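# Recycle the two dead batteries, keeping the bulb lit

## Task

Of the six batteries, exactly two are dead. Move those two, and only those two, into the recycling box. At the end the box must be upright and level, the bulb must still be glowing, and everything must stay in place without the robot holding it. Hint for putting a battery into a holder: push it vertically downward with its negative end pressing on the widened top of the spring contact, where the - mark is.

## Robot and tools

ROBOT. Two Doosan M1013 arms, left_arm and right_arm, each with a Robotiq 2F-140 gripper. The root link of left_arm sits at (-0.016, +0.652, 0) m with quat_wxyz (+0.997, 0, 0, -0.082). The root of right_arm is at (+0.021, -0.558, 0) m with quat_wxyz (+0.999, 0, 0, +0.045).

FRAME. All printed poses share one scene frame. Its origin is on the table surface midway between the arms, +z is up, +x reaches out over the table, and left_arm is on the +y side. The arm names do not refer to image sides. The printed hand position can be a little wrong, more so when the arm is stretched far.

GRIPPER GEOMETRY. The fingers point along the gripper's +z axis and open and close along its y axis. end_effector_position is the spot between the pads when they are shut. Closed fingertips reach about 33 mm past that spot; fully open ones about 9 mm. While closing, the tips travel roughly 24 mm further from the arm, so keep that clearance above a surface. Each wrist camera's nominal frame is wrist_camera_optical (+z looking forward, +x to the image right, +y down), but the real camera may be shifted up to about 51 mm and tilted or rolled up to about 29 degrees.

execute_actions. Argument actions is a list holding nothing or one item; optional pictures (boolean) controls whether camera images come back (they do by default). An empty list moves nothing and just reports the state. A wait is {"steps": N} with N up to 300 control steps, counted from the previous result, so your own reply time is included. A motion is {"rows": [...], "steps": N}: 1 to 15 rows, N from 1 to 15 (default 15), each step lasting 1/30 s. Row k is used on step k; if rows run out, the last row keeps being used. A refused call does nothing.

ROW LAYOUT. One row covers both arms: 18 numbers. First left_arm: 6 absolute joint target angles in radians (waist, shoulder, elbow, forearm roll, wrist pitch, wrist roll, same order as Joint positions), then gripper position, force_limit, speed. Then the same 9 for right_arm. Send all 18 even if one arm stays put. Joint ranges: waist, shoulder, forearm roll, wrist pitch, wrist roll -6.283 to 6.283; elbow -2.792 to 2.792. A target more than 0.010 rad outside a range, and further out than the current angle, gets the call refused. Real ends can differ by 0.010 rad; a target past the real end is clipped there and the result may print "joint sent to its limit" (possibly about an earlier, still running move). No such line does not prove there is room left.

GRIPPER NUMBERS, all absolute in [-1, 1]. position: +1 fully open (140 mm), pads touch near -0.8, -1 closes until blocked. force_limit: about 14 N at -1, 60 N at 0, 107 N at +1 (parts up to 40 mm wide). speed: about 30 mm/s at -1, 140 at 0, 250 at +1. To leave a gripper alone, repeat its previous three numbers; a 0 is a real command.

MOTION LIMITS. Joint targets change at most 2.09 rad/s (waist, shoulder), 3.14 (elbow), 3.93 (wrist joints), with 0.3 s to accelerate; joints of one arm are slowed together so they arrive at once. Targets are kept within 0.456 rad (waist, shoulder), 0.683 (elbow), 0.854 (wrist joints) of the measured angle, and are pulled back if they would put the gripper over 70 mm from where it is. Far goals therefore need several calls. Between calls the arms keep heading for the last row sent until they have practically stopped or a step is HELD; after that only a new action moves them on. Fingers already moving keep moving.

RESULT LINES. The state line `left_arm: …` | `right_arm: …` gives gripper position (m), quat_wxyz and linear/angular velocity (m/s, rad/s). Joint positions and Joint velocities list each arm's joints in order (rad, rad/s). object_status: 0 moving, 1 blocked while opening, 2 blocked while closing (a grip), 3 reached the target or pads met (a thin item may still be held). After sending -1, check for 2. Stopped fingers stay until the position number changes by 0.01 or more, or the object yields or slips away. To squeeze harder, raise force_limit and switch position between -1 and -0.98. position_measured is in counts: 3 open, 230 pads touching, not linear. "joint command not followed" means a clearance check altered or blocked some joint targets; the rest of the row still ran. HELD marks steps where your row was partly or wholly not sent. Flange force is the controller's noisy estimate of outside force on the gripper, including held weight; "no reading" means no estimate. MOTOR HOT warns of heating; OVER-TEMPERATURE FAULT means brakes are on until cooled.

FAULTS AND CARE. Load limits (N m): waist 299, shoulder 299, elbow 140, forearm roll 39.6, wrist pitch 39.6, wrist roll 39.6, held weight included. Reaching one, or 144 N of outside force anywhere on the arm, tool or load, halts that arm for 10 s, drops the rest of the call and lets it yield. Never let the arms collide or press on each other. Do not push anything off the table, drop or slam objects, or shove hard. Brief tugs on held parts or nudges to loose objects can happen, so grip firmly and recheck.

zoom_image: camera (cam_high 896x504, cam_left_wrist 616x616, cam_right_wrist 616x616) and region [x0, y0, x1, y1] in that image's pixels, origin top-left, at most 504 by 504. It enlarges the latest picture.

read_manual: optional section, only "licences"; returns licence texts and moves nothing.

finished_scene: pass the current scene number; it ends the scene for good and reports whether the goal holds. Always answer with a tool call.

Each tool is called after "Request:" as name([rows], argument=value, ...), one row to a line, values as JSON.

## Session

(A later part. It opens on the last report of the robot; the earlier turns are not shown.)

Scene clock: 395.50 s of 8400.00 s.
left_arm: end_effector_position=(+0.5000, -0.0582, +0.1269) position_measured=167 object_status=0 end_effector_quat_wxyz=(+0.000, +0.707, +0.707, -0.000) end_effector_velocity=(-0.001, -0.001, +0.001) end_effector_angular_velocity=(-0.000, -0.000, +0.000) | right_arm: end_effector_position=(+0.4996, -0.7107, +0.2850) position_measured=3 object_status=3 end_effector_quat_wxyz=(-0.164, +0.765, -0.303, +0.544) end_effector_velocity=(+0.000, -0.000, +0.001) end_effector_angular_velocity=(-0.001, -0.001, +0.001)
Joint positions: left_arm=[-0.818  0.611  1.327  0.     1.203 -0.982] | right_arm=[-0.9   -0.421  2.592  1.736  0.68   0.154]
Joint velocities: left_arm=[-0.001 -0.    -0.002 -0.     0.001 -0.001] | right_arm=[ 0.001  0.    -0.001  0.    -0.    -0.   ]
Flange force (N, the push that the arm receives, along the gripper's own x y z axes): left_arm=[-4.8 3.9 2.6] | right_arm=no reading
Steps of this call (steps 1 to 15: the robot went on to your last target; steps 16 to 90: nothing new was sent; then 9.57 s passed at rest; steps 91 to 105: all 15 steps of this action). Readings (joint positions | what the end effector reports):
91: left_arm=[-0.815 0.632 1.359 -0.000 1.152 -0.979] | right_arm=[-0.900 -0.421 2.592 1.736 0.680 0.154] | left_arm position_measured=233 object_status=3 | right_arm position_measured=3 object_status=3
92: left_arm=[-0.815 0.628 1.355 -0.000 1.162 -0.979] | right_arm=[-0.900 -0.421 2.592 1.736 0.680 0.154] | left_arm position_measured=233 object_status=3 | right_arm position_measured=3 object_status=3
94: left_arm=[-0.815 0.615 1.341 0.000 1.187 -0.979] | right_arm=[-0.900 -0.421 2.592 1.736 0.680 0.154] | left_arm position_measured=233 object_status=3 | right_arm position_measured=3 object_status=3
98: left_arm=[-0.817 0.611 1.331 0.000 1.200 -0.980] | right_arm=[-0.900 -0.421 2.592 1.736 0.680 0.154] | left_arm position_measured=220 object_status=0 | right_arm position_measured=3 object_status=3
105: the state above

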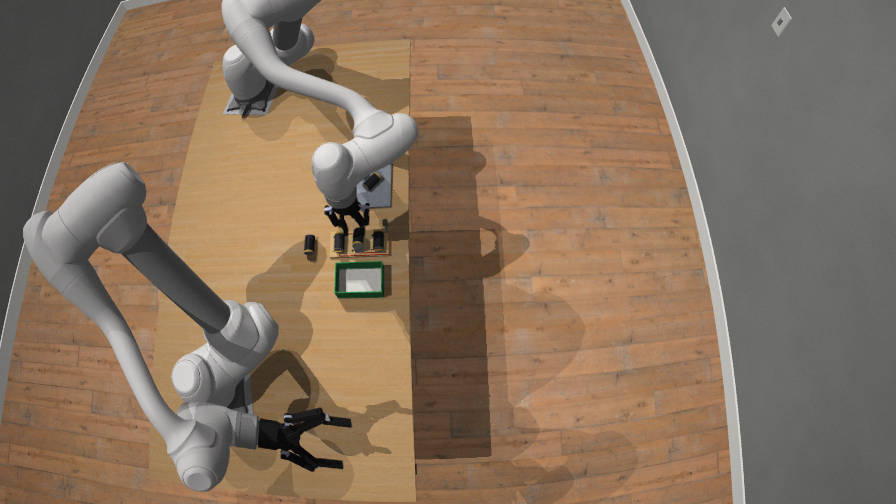

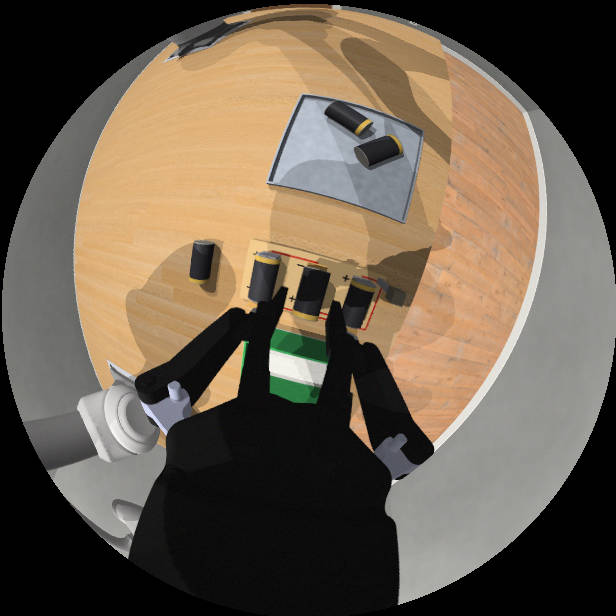

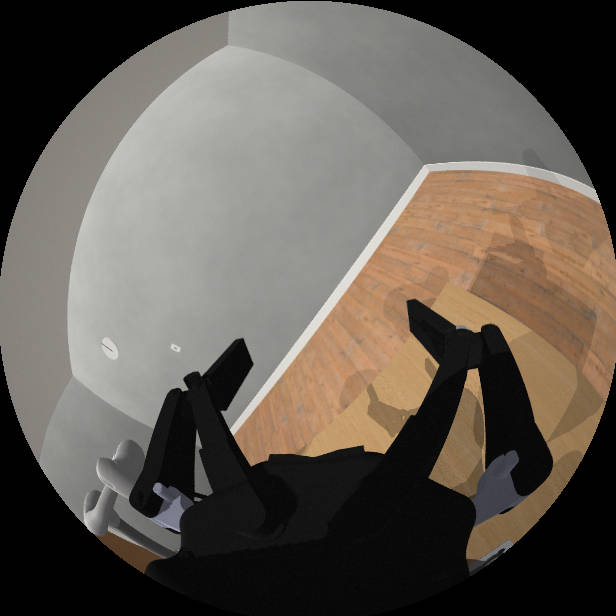

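Request:
execute_actions([
  {"rows":[[-0.818,0.637,1.351,0,1.154,-0.982,-0.23,0,0,-0.9,-0.421,2.592,1.736,0.68,0.154,1,0,0],[-0.818,0.637,1.351,0,1.154,-0.982,-0.23,0,0,-0.9,-0.421,2.592,1.736,0.68,0.154,1,0,0],[-0.818,0.637,1.351,0,1.154,-0.982,-0.23,0,0,-0.9,-0.421,2.592,1.736,0.68,0.154,1,0,0],[-0.818,0.637,1.351,0,1.154,-0.982,-0.23,0,0,-0.9,-0.421,2.592,1.736,0.68,0.154,1,0,0],[-0.818,0.65,1.363,0,1.129,-0.982,-0.23,0,0,-0.9,-0.421,2.592,1.736,0.68,0.154,1,0,0],[-0.818,0.65,1.363,0,1.129,-0.982,-0.23,0,0,-0.9,-0.421,2.592,1.736,0.68,0.154,1,0,0],[-0.818,0.65,1.363,0,1.129,-0.982,-0.23,0,0,-0.9,-0.421,2.592,1.736,0.68,0.154,1,0,0],[-0.818,0.65,1.363,0,1.129,-0.982,-0.23,0,0,-0.9,-0.421,2.592,1.736,0.68,0.154,1,0,0],[-0.818,0.65,1.363,0,1.129,-0.982,-1,0.5,0,-0.9,-0.421,2.592,1.736,0.68,0.154,1,0,0]]},
], pictures=false)

Request:
execute_actions([
  {"rows":[[-0.818,0.65,1.363,0,1.129,-0.982,-1,0.5,0,-0.9,-0.421,2.592,1.736,0.68,0.154,1,0,0],[-0.818,0.65,1.363,0,1.129,-0.982,-1,0.5,0,-0.9,-0.421,2.592,1.736,0.68,0.154,1,0,0],[-0.818,0.65,1.363,0,1.129,-0.982,-1,0.5,0,-0.9,-0.421,2.592,1.736,0.68,0.154,1,0,0],[-0.818,0.65,1.363,0,1.129,-0.982,-1,0.5,0,-0.9,-0.421,2.592,1.736,0.68,0.154,1,0,0],[-0.818,0.65,1.363,0,1.129,-0.982,-1,0.5,0,-0.9,-0.421,2.592,1.736,0.68,0.154,1,0,0],[-0.818,0.644,1.357,0,1.141,-0.982,-1,0.5,0,-0.9,-0.421,2.592,1.736,0.68,0.154,1,0,0]],"steps":13},
])

Request:
zoom_image(camera="cam_left_wrist", region=[220,200,420,400])

Request:
zoom_image(camera="cam_high", region=[320,200,400,270])

Scene clock: 415.30 s of 8400.00 s.
left_arm: end_effector_position=(+0.5014, -0.0606, +0.0746) position_measured=184 object_status=0 end_effector_quat_wxyz=(-0.000, +0.707, +0.707, +0.000) end_effector_velocity=(+0.001, +0.000, -0.003) end_effector_angular_velocity=(+0.000, -0.001, +0.001) | right_arm: end_effector_position=(+0.4996, -0.7107, +0.2850) position_measured=3 object_status=3 end_effector_quat_wxyz=(-0.164, +0.765, -0.303, +0.544) end_effector_velocity=(-0.000, +0.000, -0.001) end_effector_angular_velocity=(+0.001, +0.001, +0.000)
Joint positions: left_arm=[-0.818  0.65   1.363 -0.     1.129 -0.982] | right_arm=[-0.9   -0.421  2.592  1.736  0.68   0.154]
Joint velocities: left_arm=[ 0.001  0.002  0.001  0.001 -0.004 -0.   ] | right_arm=[-0.     0.     0.001 -0.     0.     0.   ]
Flange force (N, the push that the arm receives, along the gripper's own x y z axes): left_arm=[5.5 -2.2 -11.3] | right_arm=no reading
Steps of this call (steps 1 to 15: the robot went on to your last target; steps 16 to 90: nothing new was sent; then 16.30 s passed at rest; steps 91 to 105: all 15 steps of this action). Readings (joint positions | what the end effector reports):
91: left_arm=[-0.818 0.611 1.327 -0.000 1.203 -0.982] | right_arm=[-0.900 -0.421 2.592 1.736 0.680 0.154] | left_arm position_measured=158 object_status=3 | right_arm position_measured=3 object_status=3
92: left_arm=[-0.818 0.616 1.331 -0.000 1.193 -0.982] | right_arm=[-0.900 -0.421 2.592 1.736 0.680 0.154] | left_arm position_measured=158 object_status=3 | right_arm position_measured=3 object_status=3
94: left_arm=[-0.818 0.631 1.346 -0.000 1.166 -0.982] | right_arm=[-0.900 -0.421 2.592 1.736 0.680 0.154] | left_arm position_measured=158 object_status=3 | right_arm position_measured=3 object_status=3
98: left_arm=[-0.818 0.647 1.360 -0.000 1.136 -0.982] | right_arm=[-0.900 -0.421 2.592 1.736 0.680 0.154] | left_arm position_measured=158 object_status=3 | right_arm position_measured=3 object_status=3
105: the state above

Scene clock: 415.73 s of 8400.00 s.
left_arm: end_effector_position=(+0.5013, -0.0604, +0.0823) position_measured=187 object_status=2 end_effector_quat_wxyz=(-0.000, +0.707, +0.707, +0.000) end_effector_velocity=(-0.001, -0.001, +0.004) end_effector_angular_velocity=(-0.001, -0.001, -0.001) | right_arm: end_effector_position=(+0.4996, -0.7107, +0.2850) position_measured=3 object_status=3 end_effector_quat_wxyz=(-0.164, +0.765, -0.303, +0.544) end_effector_velocity=(+0.000, -0.000, +0.000) end_effector_angular_velocity=(-0.001, -0.000, -0.000)
Joint positions: left_arm=[-0.818  0.644  1.357  0.     1.141 -0.982] | right_arm=[-0.9   -0.421  2.592  1.736  0.68   0.154]
Joint velocities: left_arm=[-0.001 -0.003 -0.003 -0.     0.005 -0.   ] | right_arm=[-0. -0. -0. -0. -0. -0.]
Flange force (N, the push that the arm receives, along the gripper's own x y z axes): left_arm=[3.1 -0.6 3.0] | right_arm=no reading
Steps of this call (steps 1 to 13: all 13 steps of this action). Readings (joint positions | what the end effector reports):
1: left_arm=[-0.818 0.650 1.363 -0.000 1.129 -0.982] | right_arm=[-0.900 -0.421 2.592 1.736 0.680 0.154] | left_arm position_measured=184 object_status=0 | right_arm position_measured=3 object_status=3
2: left_arm=[-0.818 0.650 1.363 -0.000 1.129 -0.982] | right_arm=[-0.900 -0.421 2.592 1.736 0.680 0.154] | left_arm position_measured=184 object_status=0 | right_arm position_measured=3 object_status=3
4: left_arm=[-0.818 0.650 1.363 0.000 1.129 -0.982] | right_arm=[-0.900 -0.421 2.592 1.736 0.680 0.154] | left_arm position_measured=187 object_status=0 | right_arm position_measured=3 object_status=3
8: left_arm=[-0.818 0.647 1.360 0.000 1.136 -0.982] | right_arm=[-0.900 -0.421 2.592 1.736 0.680 0.154] | left_arm position_measured=187 object_status=0 | right_arm position_measured=3 object_status=3
13: the state above

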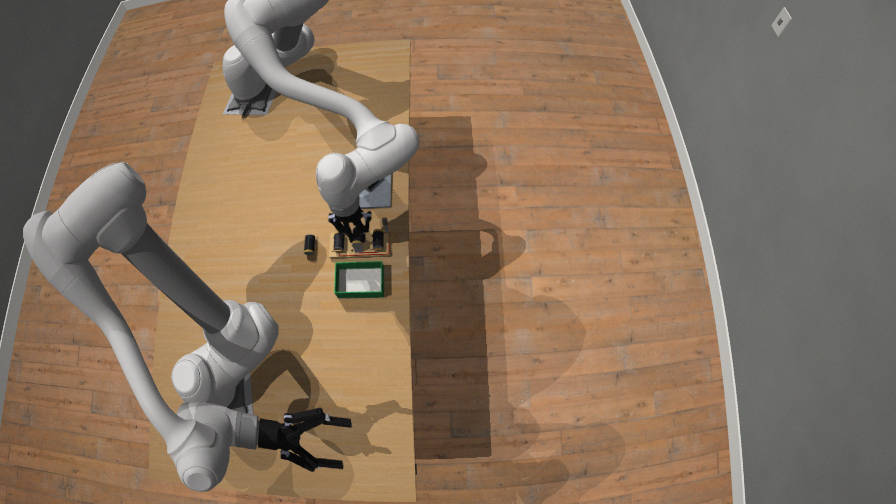

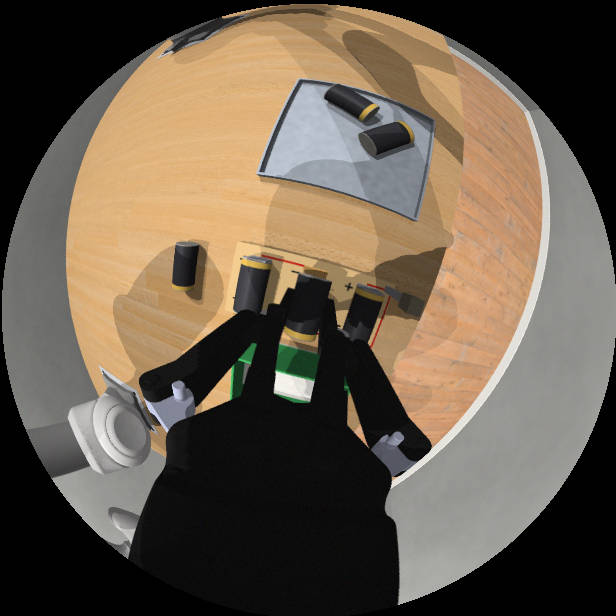

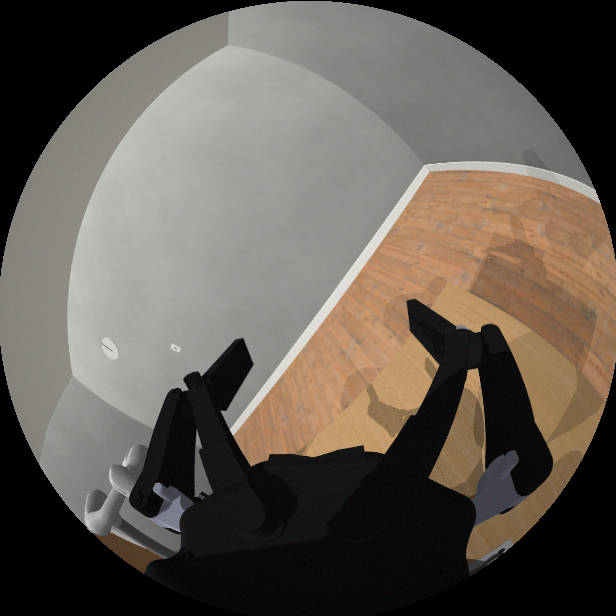

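Region (220, 200, 420, 400) of cam_left_wrist's 616x616 image, scaled by 2.520, with more detail than that image has.

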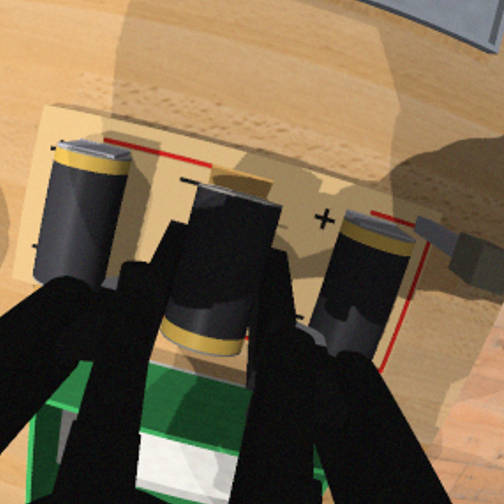

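Region (320, 200, 400, 270) of cam_high's 896x504 image, scaled by 6.300, with more detail than that image has; it fills the top 441 rows of this view, and the rest is white.

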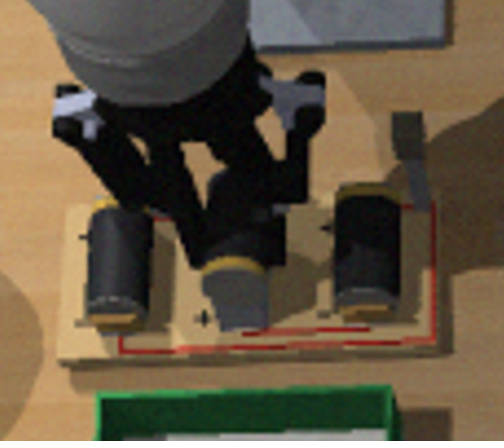

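Request:
execute_actions([
  {"rows":[[-0.815,0.639,1.366,0,1.137,-0.979,-1,0.5,0,-0.9,-0.421,2.592,1.736,0.68,0.154,1,0,0],[-0.815,0.639,1.366,0,1.137,-0.979,-1,0.5,0,-0.9,-0.421,2.592,1.736,0.68,0.154,1,0,0],[-0.815,0.639,1.366,0,1.137,-0.979,-1,0.5,0,-0.9,-0.421,2.592,1.736,0.68,0.154,1,0,0],[-0.815,0.639,1.366,0,1.137,-0.979,-1,0.5,0,-0.9,-0.421,2.592,1.736,0.68,0.154,1,0,0],[-0.815,0.639,1.366,0,1.137,-0.979,-1,0.5,0,-0.9,-0.421,2.592,1.736,0.68,0.154,1,0,0],[-0.815,0.642,1.369,0,1.131,-0.979,-1,0.5,0,-0.9,-0.421,2.592,1.736,0.68,0.154,1,0,0],[-0.815,0.642,1.369,0,1.131,-0.979,-1,0.5,0,-0.9,-0.421,2.592,1.736,0.68,0.154,1,0,0],[-0.815,0.642,1.369,0,1.131,-0.979,-1,0.5,0,-0.9,-0.421,2.592,1.736,0.68,0.154,1,0,0],[-0.815,0.645,1.372,0,1.125,-0.979,-1,0.5,0,-0.9,-0.421,2.592,1.736,0.68,0.154,1,0,0]]},
])

Request:
zoom_image(camera="cam_left_wrist", region=[220,200,420,400])

Request:
zoom_image(camera="cam_high", region=[320,200,400,270])

Scene clock: 423.67 s of 8400.00 s.
left_arm: end_effector_position=(+0.5016, -0.0561, +0.0746) position_measured=187 object_status=2 end_effector_quat_wxyz=(-0.000, +0.707, +0.707, +0.000) end_effector_velocity=(-0.000, +0.001, -0.003) end_effector_angular_velocity=(+0.001, +0.001, +0.003) | right_arm: end_effector_position=(+0.4996, -0.7107, +0.2850) position_measured=3 object_status=3 end_effector_quat_wxyz=(-0.164, +0.765, -0.303, +0.544) end_effector_velocity=(+0.000, -0.001, +0.001) end_effector_angular_velocity=(-0.001, -0.000, -0.000)
Joint positions: left_arm=[-0.815  0.645  1.372 -0.     1.125 -0.979] | right_arm=[-0.9   -0.421  2.592  1.736  0.68   0.154]
Joint velocities: left_arm=[ 0.     0.002  0.003  0.    -0.003 -0.003] | right_arm=[-0.     0.    -0.001 -0.     0.    -0.   ]
Flange force (N, the push that the arm receives, along the gripper's own x y z axes): left_arm=[4.0 -0.5 -15.7] | right_arm=no reading
Steps of this call (steps 1 to 15: the robot went on to your last target; steps 16 to 90: nothing new was sent; then 4.43 s passed at rest; steps 91 to 105: all 15 steps of this action). Readings (joint positions | what the end effector reports):
91: left_arm=[-0.818 0.644 1.357 -0.000 1.141 -0.982] | right_arm=[-0.900 -0.421 2.592 1.736 0.680 0.154] | left_arm position_measured=187 object_status=2 | right_arm position_measured=3 object_status=3
92: left_arm=[-0.817 0.642 1.360 -0.000 1.140 -0.982] | right_arm=[-0.900 -0.421 2.592 1.736 0.680 0.154] | left_arm position_measured=187 object_status=2 | right_arm position_measured=3 object_status=3
94: left_arm=[-0.816 0.640 1.364 -0.000 1.138 -0.980] | right_arm=[-0.900 -0.421 2.592 1.736 0.680 0.154] | left_arm position_measured=187 object_status=2 | right_arm position_measured=3 object_status=3
98: left_arm=[-0.815 0.641 1.368 -0.000 1.133 -0.979] | right_arm=[-0.900 -0.421 2.592 1.736 0.680 0.154] | left_arm position_measured=187 object_status=2 | right_arm position_measured=3 object_status=3
105: the state above

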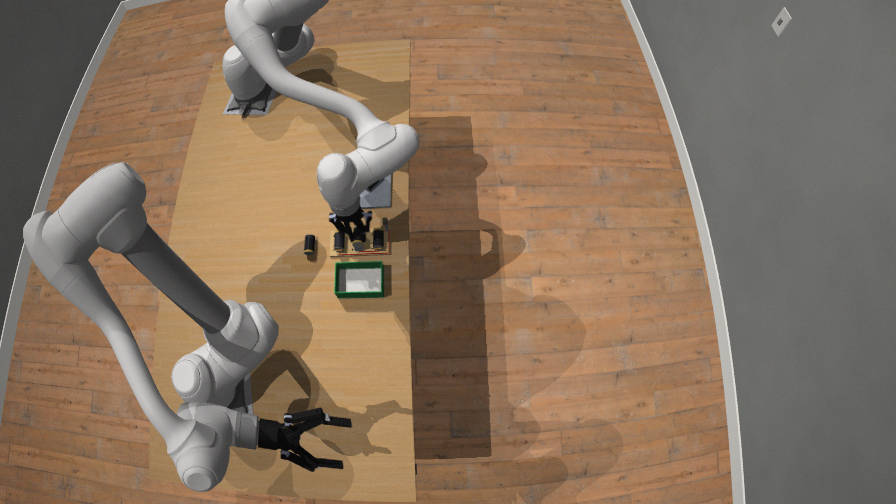

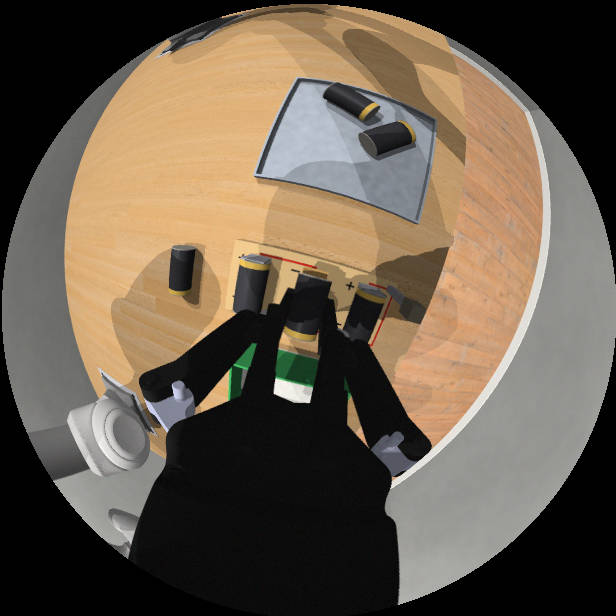

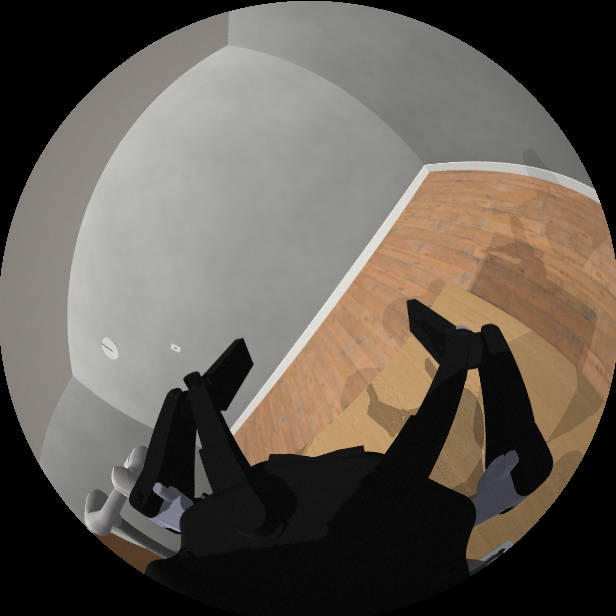

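Region (220, 200, 420, 400) of cam_left_wrist's 616x616 image, scaled by 2.520, with more detail than that image has.

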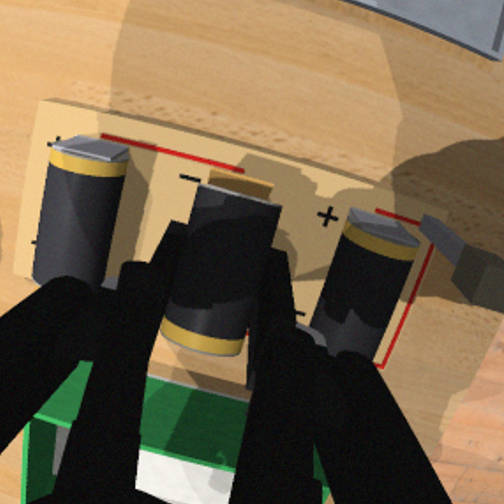

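Region (320, 200, 400, 270) of cam_high's 896x504 image, scaled by 6.300, with more detail than that image has; it fills the top 441 rows of this view, and the rest is white.

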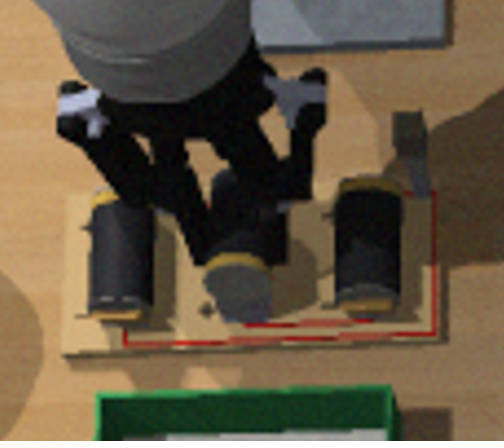

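Request:
execute_actions([
  {"rows":[[-0.815,0.608,1.335,0,1.198,-0.979,-1,0.5,0,-0.9,-0.421,2.592,1.736,0.68,0.154,1,0,0],[-0.815,0.608,1.335,0,1.198,-0.979,-1,0.5,0,-0.9,-0.421,2.592,1.736,0.68,0.154,1,0,0],[-0.815,0.608,1.335,0,1.198,-0.979,-1,0.5,0,-0.9,-0.421,2.592,1.736,0.68,0.154,1,0,0],[-0.815,0.608,1.335,0,1.198,-0.979,-1,0.5,0,-0.9,-0.421,2.592,1.736,0.68,0.154,1,0,0],[-0.815,0.608,1.335,0,1.198,-0.979,-1,0.5,0,-0.9,-0.421,2.592,1.736,0.68,0.154,1,0,0],[-0.815,0.608,1.335,0,1.198,-0.979,-1,0.5,0,-0.9,-0.421,2.592,1.736,0.68,0.154,1,0,0],[-0.815,0.608,1.335,0,1.198,-0.979,-1,0.5,0,-0.9,-0.421,2.592,1.736,0.68,0.154,1,0,0],[-0.904,0.374,1.695,0,1.0725,-1.068,-1,0.5,0,-0.9,-0.421,2.592,1.736,0.68,0.154,1,0,0]]},
], pictures=false)

Request:
execute_actions([
  {"steps":14},
])

Scene clock: 452.63 s of 8400.00 s.
left_arm: end_effector_position=(+0.4241, -0.0089, +0.1313) position_measured=187 object_status=2 end_effector_quat_wxyz=(+0.001, +0.707, +0.707, -0.000) end_effector_velocity=(-0.369, +0.252, +0.010) end_effector_angular_velocity=(+0.006, +0.004, +0.000) | right_arm: end_effector_position=(+0.4996, -0.7107, +0.2850) position_measured=3 object_status=3 end_effector_quat_wxyz=(-0.164, +0.765, -0.303, +0.544) end_effector_velocity=(-0.000, +0.000, -0.001) end_effector_angular_velocity=(+0.001, +0.001, -0.000)
Joint positions: left_arm=[-0.863  0.482  1.528  0.     1.13  -1.026] | right_arm=[-0.9   -0.421  2.592  1.736  0.68   0.154]
Joint velocities: left_arm=[-0.233 -0.609  0.936 -0.    -0.319 -0.233] | right_arm=[ 0.     0.     0.001  0.    -0.     0.   ]
Flange force (N, the push that the arm receives, along the gripper's own x y z axes): left_arm=[-0.4 2.8 2.7] | right_arm=no reading
Steps of this call (steps 1 to 15: the robot went on to your last target; steps 16 to 90: nothing new was sent; then 25.47 s passed at rest; steps 91 to 105: all 15 steps of this action). Readings (joint positions | what the end effector reports):
91: left_arm=[-0.815 0.645 1.372 -0.000 1.125 -0.979] | right_arm=[-0.900 -0.421 2.592 1.736 0.680 0.154] | left_arm position_measured=187 object_status=2 | right_arm position_measured=3 object_status=3
92: left_arm=[-0.815 0.640 1.368 -0.000 1.135 -0.979] | right_arm=[-0.900 -0.421 2.592 1.736 0.680 0.154] | left_arm position_measured=187 object_status=2 | right_arm position_measured=3 object_status=3
94: left_arm=[-0.815 0.619 1.346 -0.000 1.175 -0.979] | right_arm=[-0.900 -0.421 2.592 1.736 0.680 0.154] | left_arm position_measured=187 object_status=2 | right_arm position_measured=3 object_status=3
98: left_arm=[-0.815 0.608 1.337 0.000 1.196 -0.979] | right_arm=[-0.900 -0.421 2.592 1.736 0.680 0.154] | left_arm position_measured=187 object_status=2 | right_arm position_measured=3 object_status=3
105: the state above

Scene clock: 453.10 s of 8400.00 s.
left_arm: end_effector_position=(+0.3598, +0.0402, +0.1299) position_measured=187 object_status=2 end_effector_quat_wxyz=(+0.000, +0.707, +0.707, -0.000) end_effector_velocity=(-0.001, +0.001, +0.001) end_effector_angular_velocity=(-0.001, -0.000, -0.001) | right_arm: end_effector_position=(+0.4996, -0.7107, +0.2850) position_measured=3 object_status=3 end_effector_quat_wxyz=(-0.164, +0.765, -0.303, +0.544) end_effector_velocity=(+0.000, +0.000, +0.000) end_effector_angular_velocity=(+0.001, -0.000, -0.000)
Joint positions: left_arm=[-0.904  0.374  1.695  0.     1.073 -1.068] | right_arm=[-0.9   -0.421  2.592  1.736  0.68   0.154]
Joint velocities: left_arm=[-0.    -0.003  0.002  0.     0.     0.   ] | right_arm=[ 0.     0.    -0.     0.     0.     0.001]
Flange force (N, the push that the arm receives, along the gripper's own x y z axes): left_arm=[-3.8 0.8 1.9] | right_arm=no reading
Steps of this call (steps 1 to 14: the robot went on to your last target). Readings (joint positions | what the end effector reports):
1: left_arm=[-0.871 0.462 1.560 0.000 1.119 -1.034] | right_arm=[-0.900 -0.421 2.592 1.736 0.680 0.154] | left_arm position_measured=187 object_status=2 | right_arm position_measured=3 object_status=3
2: left_arm=[-0.878 0.441 1.591 0.000 1.108 -1.042] | right_arm=[-0.900 -0.421 2.592 1.736 0.680 0.154] | left_arm position_measured=187 object_status=2 | right_arm position_measured=3 object_status=3
4: left_arm=[-0.893 0.404 1.649 0.000 1.089 -1.056] | right_arm=[-0.900 -0.421 2.592 1.736 0.680 0.154] | left_arm position_measured=187 object_status=2 | right_arm position_measured=3 object_status=3
8: left_arm=[-0.903 0.376 1.692 0.000 1.073 -1.067] | right_arm=[-0.900 -0.421 2.592 1.736 0.680 0.154] | left_arm position_measured=187 object_status=2 | right_arm position_measured=3 object_status=3
14: the state above

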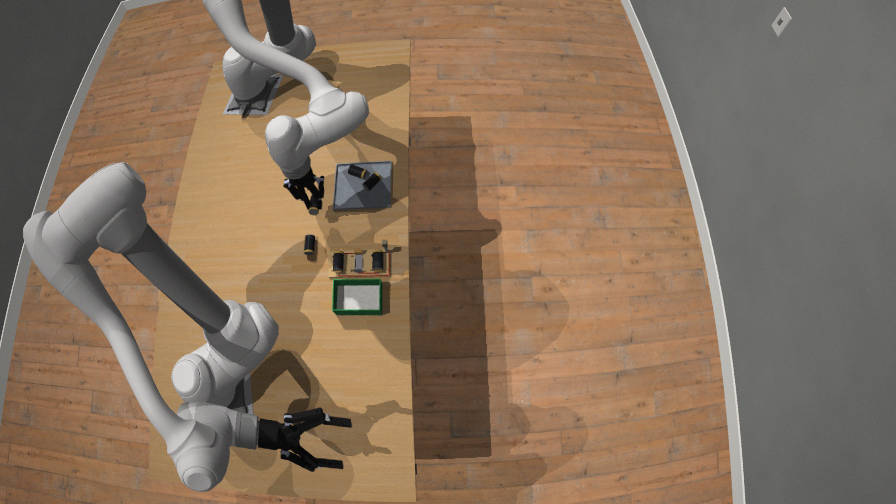

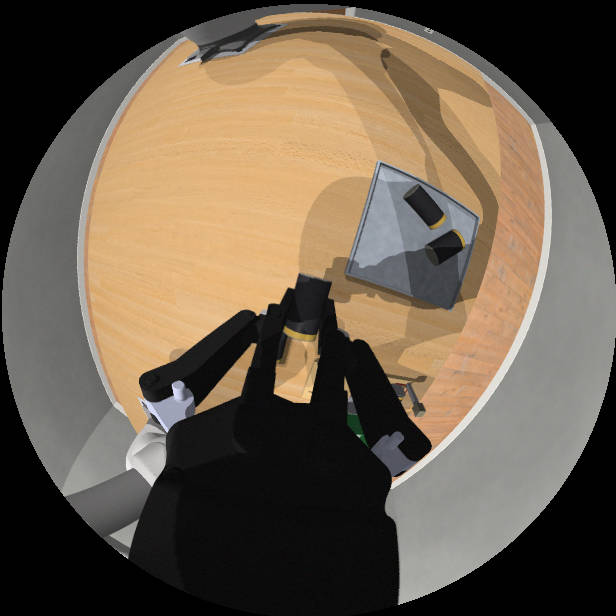

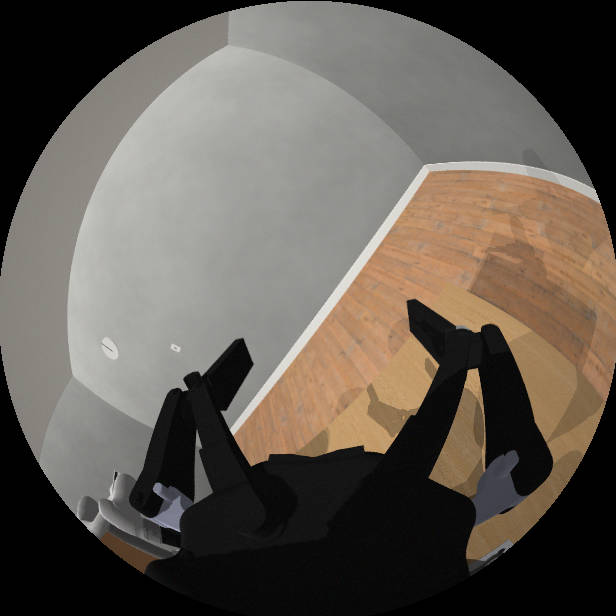

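Request:
execute_actions([
  {"rows":[[-0.904,0.42,1.737,0,0.985,-1.068,-1,0.5,0,-0.9,-0.421,2.592,1.736,0.68,0.154,1,0,0],[-0.904,0.42,1.737,0,0.985,-1.068,-1,0.5,0,-0.9,-0.421,2.592,1.736,0.68,0.154,1,0,0],[-0.904,0.42,1.737,0,0.985,-1.068,-1,0.5,0,-0.9,-0.421,2.592,1.736,0.68,0.154,1,0,0],[-0.904,0.42,1.737,0,0.985,-1.068,-1,0.5,0,-0.9,-0.421,2.592,1.736,0.68,0.154,1,0,0],[-0.904,0.42,1.737,0,0.985,-1.068,-1,0.5,0,-0.9,-0.421,2.592,1.736,0.68,0.154,1,0,0],[-0.904,0.42,1.737,0,0.985,-1.068,-1,0.5,0,-0.9,-0.421,2.592,1.736,0.68,0.154,1,0,0],[-0.904,0.42,1.737,0,0.985,-1.068,-1,0.5,0,-0.9,-0.421,2.592,1.736,0.68,0.154,1,0,0],[-0.904,0.429,1.746,0,0.967,-1.068,-1,0.5,0,-0.9,-0.421,2.592,1.736,0.68,0.154,1,0,0]]},
])

Scene clock: 463.50 s of 8400.00 s.
left_arm: end_effector_position=(+0.3599, +0.0400, +0.0665) position_measured=187 object_status=2 end_effector_quat_wxyz=(-0.000, +0.707, +0.707, +0.000) end_effector_velocity=(+0.000, +0.000, -0.005) end_effector_angular_velocity=(+0.001, -0.000, +0.000) | right_arm: end_effector_position=(+0.4996, -0.7107, +0.2850) position_measured=3 object_status=3 end_effector_quat_wxyz=(-0.164, +0.765, -0.303, +0.544) end_effector_velocity=(+0.000, -0.000, +0.001) end_effector_angular_velocity=(-0.000, -0.001, -0.000)
Joint positions: left_arm=[-0.904  0.429  1.746 -0.     0.967 -1.068] | right_arm=[-0.9   -0.421  2.592  1.736  0.68   0.154]
Joint velocities: left_arm=[ 0.     0.005  0.004  0.001 -0.008 -0.001] | right_arm=[-0.     0.    -0.001  0.     0.     0.   ]
Flange force (N, the push that the arm receives, along the gripper's own x y z axes): left_arm=[-1.1 3.4 3.6] | right_arm=no reading
Steps of this call (steps 1 to 30: the robot went on to your last target; steps 31 to 90: nothing new was sent; then 6.90 s passed at rest; steps 91 to 105: all 15 steps of this action). Readings (joint positions | what the end effector reports):
91: left_arm=[-0.904 0.374 1.695 0.000 1.072 -1.068] | right_arm=[-0.900 -0.421 2.592 1.736 0.680 0.154] | left_arm position_measured=187 object_status=2 | right_arm position_measured=3 object_status=3
92: left_arm=[-0.904 0.379 1.700 0.000 1.061 -1.068] | right_arm=[-0.900 -0.421 2.592 1.736 0.680 0.154] | left_arm position_measured=187 object_status=2 | right_arm position_measured=3 object_status=3
94: left_arm=[-0.904 0.404 1.723 -0.000 1.016 -1.068] | right_arm=[-0.900 -0.421 2.592 1.736 0.680 0.154] | left_arm position_measured=187 object_status=2 | right_arm position_measured=3 object_status=3
98: left_arm=[-0.904 0.419 1.736 -0.000 0.986 -1.068] | right_arm=[-0.900 -0.421 2.592 1.736 0.680 0.154] | left_arm position_measured=187 object_status=2 | right_arm position_measured=3 object_status=3
105: the state above

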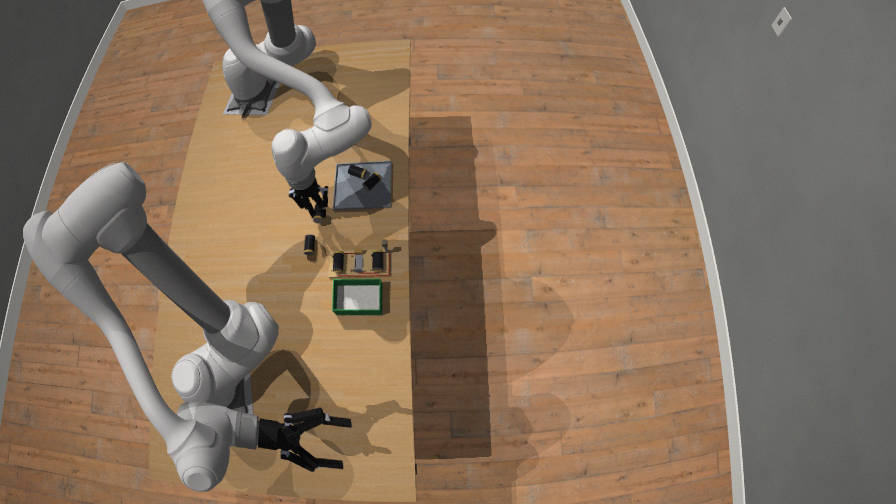

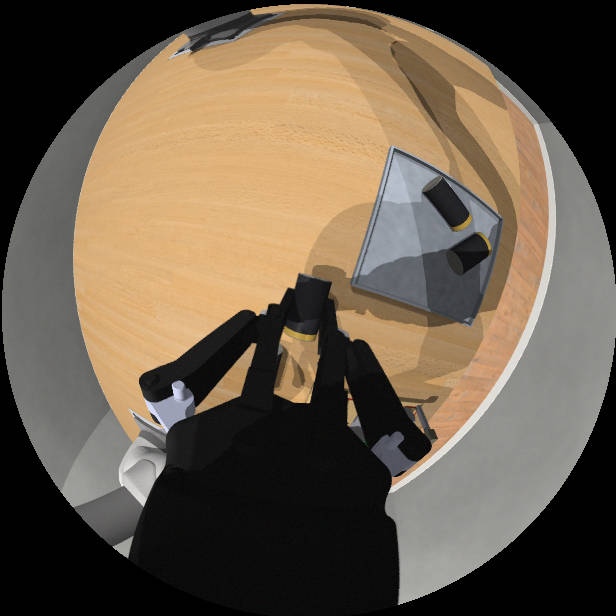

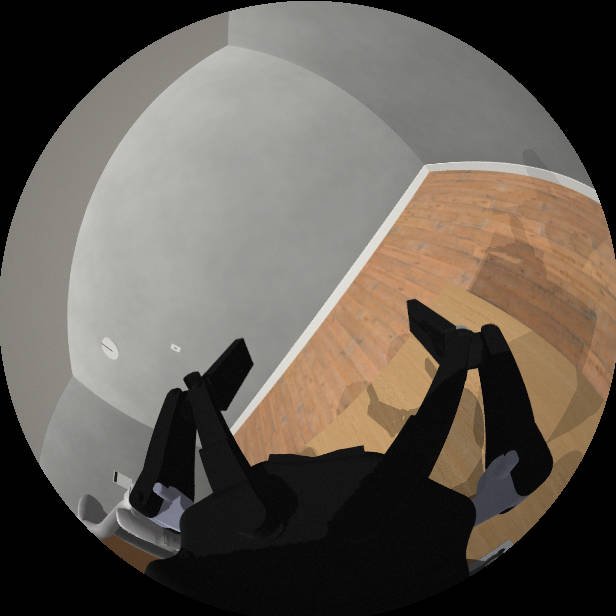

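Lower to .056, release, and descend to .050.

Request:
execute_actions([
  {"rows":[[-0.904,0.438,1.754,0,0.95,-1.068,-1,0.5,0,-0.9,-0.421,2.592,1.736,0.68,0.154,1,0,0],[-0.904,0.438,1.754,0,0.95,-1.068,-1,0.5,0,-0.9,-0.421,2.592,1.736,0.68,0.154,1,0,0],[-0.904,0.438,1.754,0,0.95,-1.068,-1,0.5,0,-0.9,-0.421,2.592,1.736,0.68,0.154,1,0,0],[-0.904,0.438,1.754,0,0.95,-1.068,-1,0.5,0,-0.9,-0.421,2.592,1.736,0.68,0.154,1,0,0],[-0.904,0.438,1.754,0,0.95,-1.068,-1,0.5,0,-0.9,-0.421,2.592,1.736,0.68,0.154,1,0,0],[-0.904,0.438,1.754,0,0.95,-1.068,-1,0.5,0,-0.9,-0.421,2.592,1.736,0.68,0.154,1,0,0],[-0.904,0.438,1.754,0,0.95,-1.068,-0.23,0.5,-0.5,-0.9,-0.421,2.592,1.736,0.68,0.154,1,0,0]]},
], pictures=false)

Request:
execute_actions([
  {"rows":[[-0.904,0.438,1.754,0,0.95,-1.068,-0.23,0.5,0,-0.9,-0.421,2.592,1.736,0.68,0.154,1,0,0],[-0.904,0.438,1.754,0,0.95,-1.068,-0.23,0.5,0,-0.9,-0.421,2.592,1.736,0.68,0.154,1,0,0],[-0.904,0.438,1.754,0,0.95,-1.068,-0.23,0.5,0,-0.9,-0.421,2.592,1.736,0.68,0.154,1,0,0],[-0.904,0.438,1.754,0,0.95,-1.068,-0.23,0.5,0,-0.9,-0.421,2.592,1.736,0.68,0.154,1,0,0],[-0.904,0.4435,1.759,0,0.939,-1.068,-0.23,0.5,0,-0.9,-0.421,2.592,1.736,0.68,0.154,1,0,0]]},
])

Scene clock: 471.57 s of 8400.00 s.
left_arm: end_effector_position=(+0.3597, +0.0404, +0.0561) position_measured=158 object_status=0 end_effector_quat_wxyz=(-0.000, +0.707, +0.707, +0.000) end_effector_velocity=(+0.000, +0.000, +0.000) end_effector_angular_velocity=(-0.000, +0.001, +0.001) | right_arm: end_effector_position=(+0.4996, -0.7107, +0.2850) position_measured=3 object_status=3 end_effector_quat_wxyz=(-0.164, +0.765, -0.303, +0.544) end_effector_velocity=(-0.001, +0.001, -0.002) end_effector_angular_velocity=(+0.002, +0.002, -0.000)
Joint positions: left_arm=[-0.904  0.438  1.754  0.     0.95  -1.068] | right_arm=[-0.9   -0.421  2.592  1.736  0.68   0.154]
Joint velocities: left_arm=[ 0.001 -0.    -0.    -0.001  0.001  0.   ] | right_arm=[ 0.     0.     0.002 -0.    -0.     0.   ]
Flange force (N, the push that the arm receives, along the gripper's own x y z axes): left_arm=[-2.4 5.9 4.0] | right_arm=no reading
Steps of this call (steps 1 to 15: the robot went on to your last target; steps 16 to 90: nothing new was sent; then 4.57 s passed at rest; steps 91 to 105: all 15 steps of this action). Readings (joint positions | what the end effector reports):
91: left_arm=[-0.904 0.429 1.746 0.000 0.966 -1.068] | right_arm=[-0.900 -0.421 2.592 1.736 0.680 0.154] | left_arm position_measured=187 object_status=2 | right_arm position_measured=3 object_status=3
92: left_arm=[-0.904 0.432 1.749 0.000 0.961 -1.068] | right_arm=[-0.900 -0.421 2.592 1.736 0.680 0.154] | left_arm position_measured=187 object_status=2 | right_arm position_measured=3 object_status=3
94: left_arm=[-0.904 0.436 1.753 0.000 0.953 -1.068] | right_arm=[-0.900 -0.421 2.592 1.736 0.680 0.154] | left_arm position_measured=187 object_status=2 | right_arm position_measured=3 object_status=3
98: left_arm=[-0.904 0.438 1.754 0.000 0.950 -1.068] | right_arm=[-0.900 -0.421 2.592 1.736 0.680 0.154] | left_arm position_measured=187 object_status=0 | right_arm position_measured=3 object_status=3
105: the state above

Scene clock: 472.07 s of 8400.00 s.
left_arm: end_effector_position=(+0.3596, +0.0405, +0.0499) position_measured=158 object_status=3 end_effector_quat_wxyz=(+0.000, +0.707, +0.707, -0.000) end_effector_velocity=(+0.001, +0.000, -0.000) end_effector_angular_velocity=(-0.001, -0.001, +0.001) | right_arm: end_effector_position=(+0.4996, -0.7107, +0.2850) position_measured=3 object_status=3 end_effector_quat_wxyz=(-0.164, +0.765, -0.303, +0.544) end_effector_velocity=(-0.000, +0.000, -0.000) end_effector_angular_velocity=(+0.000, +0.000, +0.001)
Joint positions: left_arm=[-0.904  0.443  1.759 -0.     0.939 -1.068] | right_arm=[-0.9   -0.421  2.592  1.736  0.68   0.154]
Joint velocities: left_arm=[ 0.001  0.     0.001  0.    -0.002 -0.   ] | right_arm=[ 0.001  0.     0.001  0.     0.    -0.   ]
Flange force (N, the push that the arm receives, along the gripper's own x y z axes): left_arm=[-0.5 3.1 1.0] | right_arm=no reading
Steps of this call (steps 1 to 15: all 15 steps of this action). Readings (joint positions | what the end effector reports):
1: left_arm=[-0.904 0.438 1.754 0.000 0.950 -1.068] | right_arm=[-0.900 -0.421 2.592 1.736 0.680 0.154] | left_arm position_measured=158 object_status=0 | right_arm position_measured=3 object_status=3
2: left_arm=[-0.904 0.438 1.754 0.000 0.950 -1.068] | right_arm=[-0.900 -0.421 2.592 1.736 0.680 0.154] | left_arm position_measured=158 object_status=0 | right_arm position_measured=3 object_status=3
4: left_arm=[-0.904 0.438 1.754 0.000 0.950 -1.068] | right_arm=[-0.900 -0.421 2.592 1.736 0.680 0.154] | left_arm position_measured=158 object_status=0 | right_arm position_measured=3 object_status=3
8: left_arm=[-0.904 0.443 1.758 -0.000 0.941 -1.068] | right_arm=[-0.900 -0.421 2.592 1.736 0.680 0.154] | left_arm position_measured=158 object_status=3 | right_arm position_measured=3 object_status=3
15: the state above

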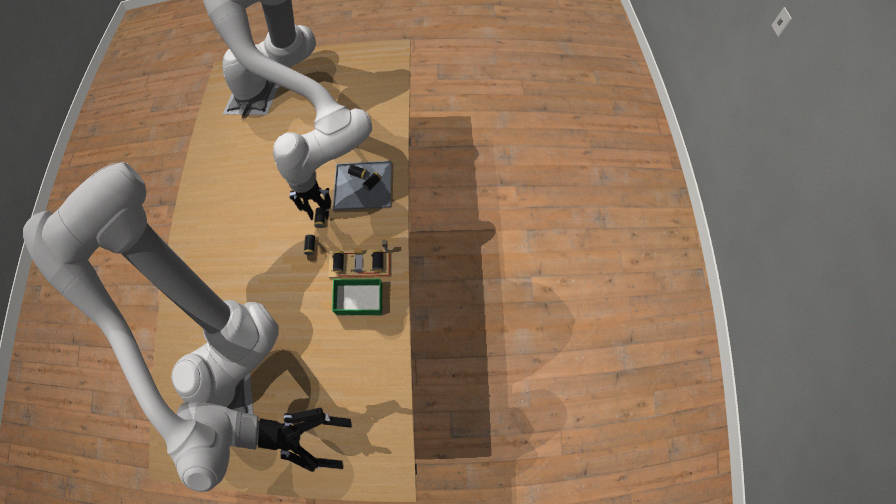

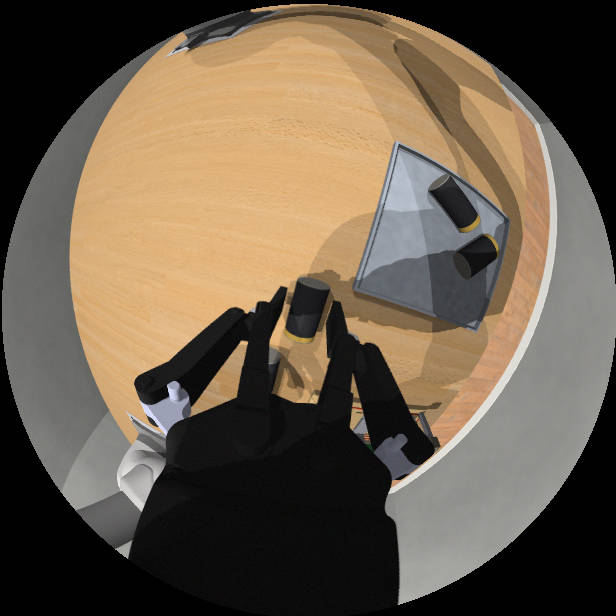

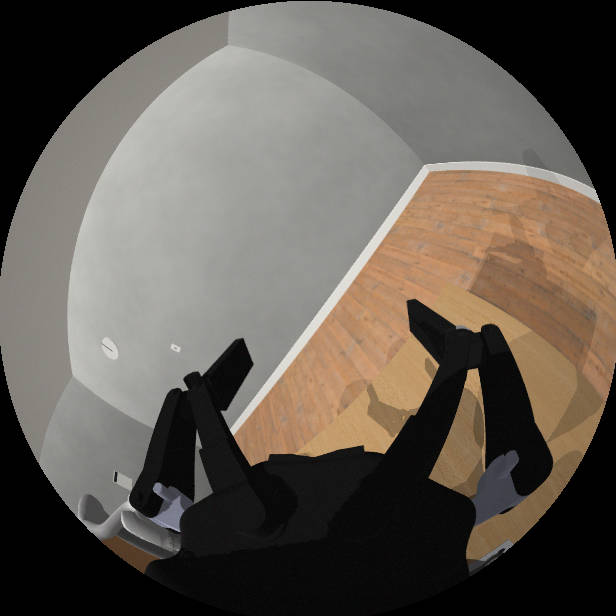

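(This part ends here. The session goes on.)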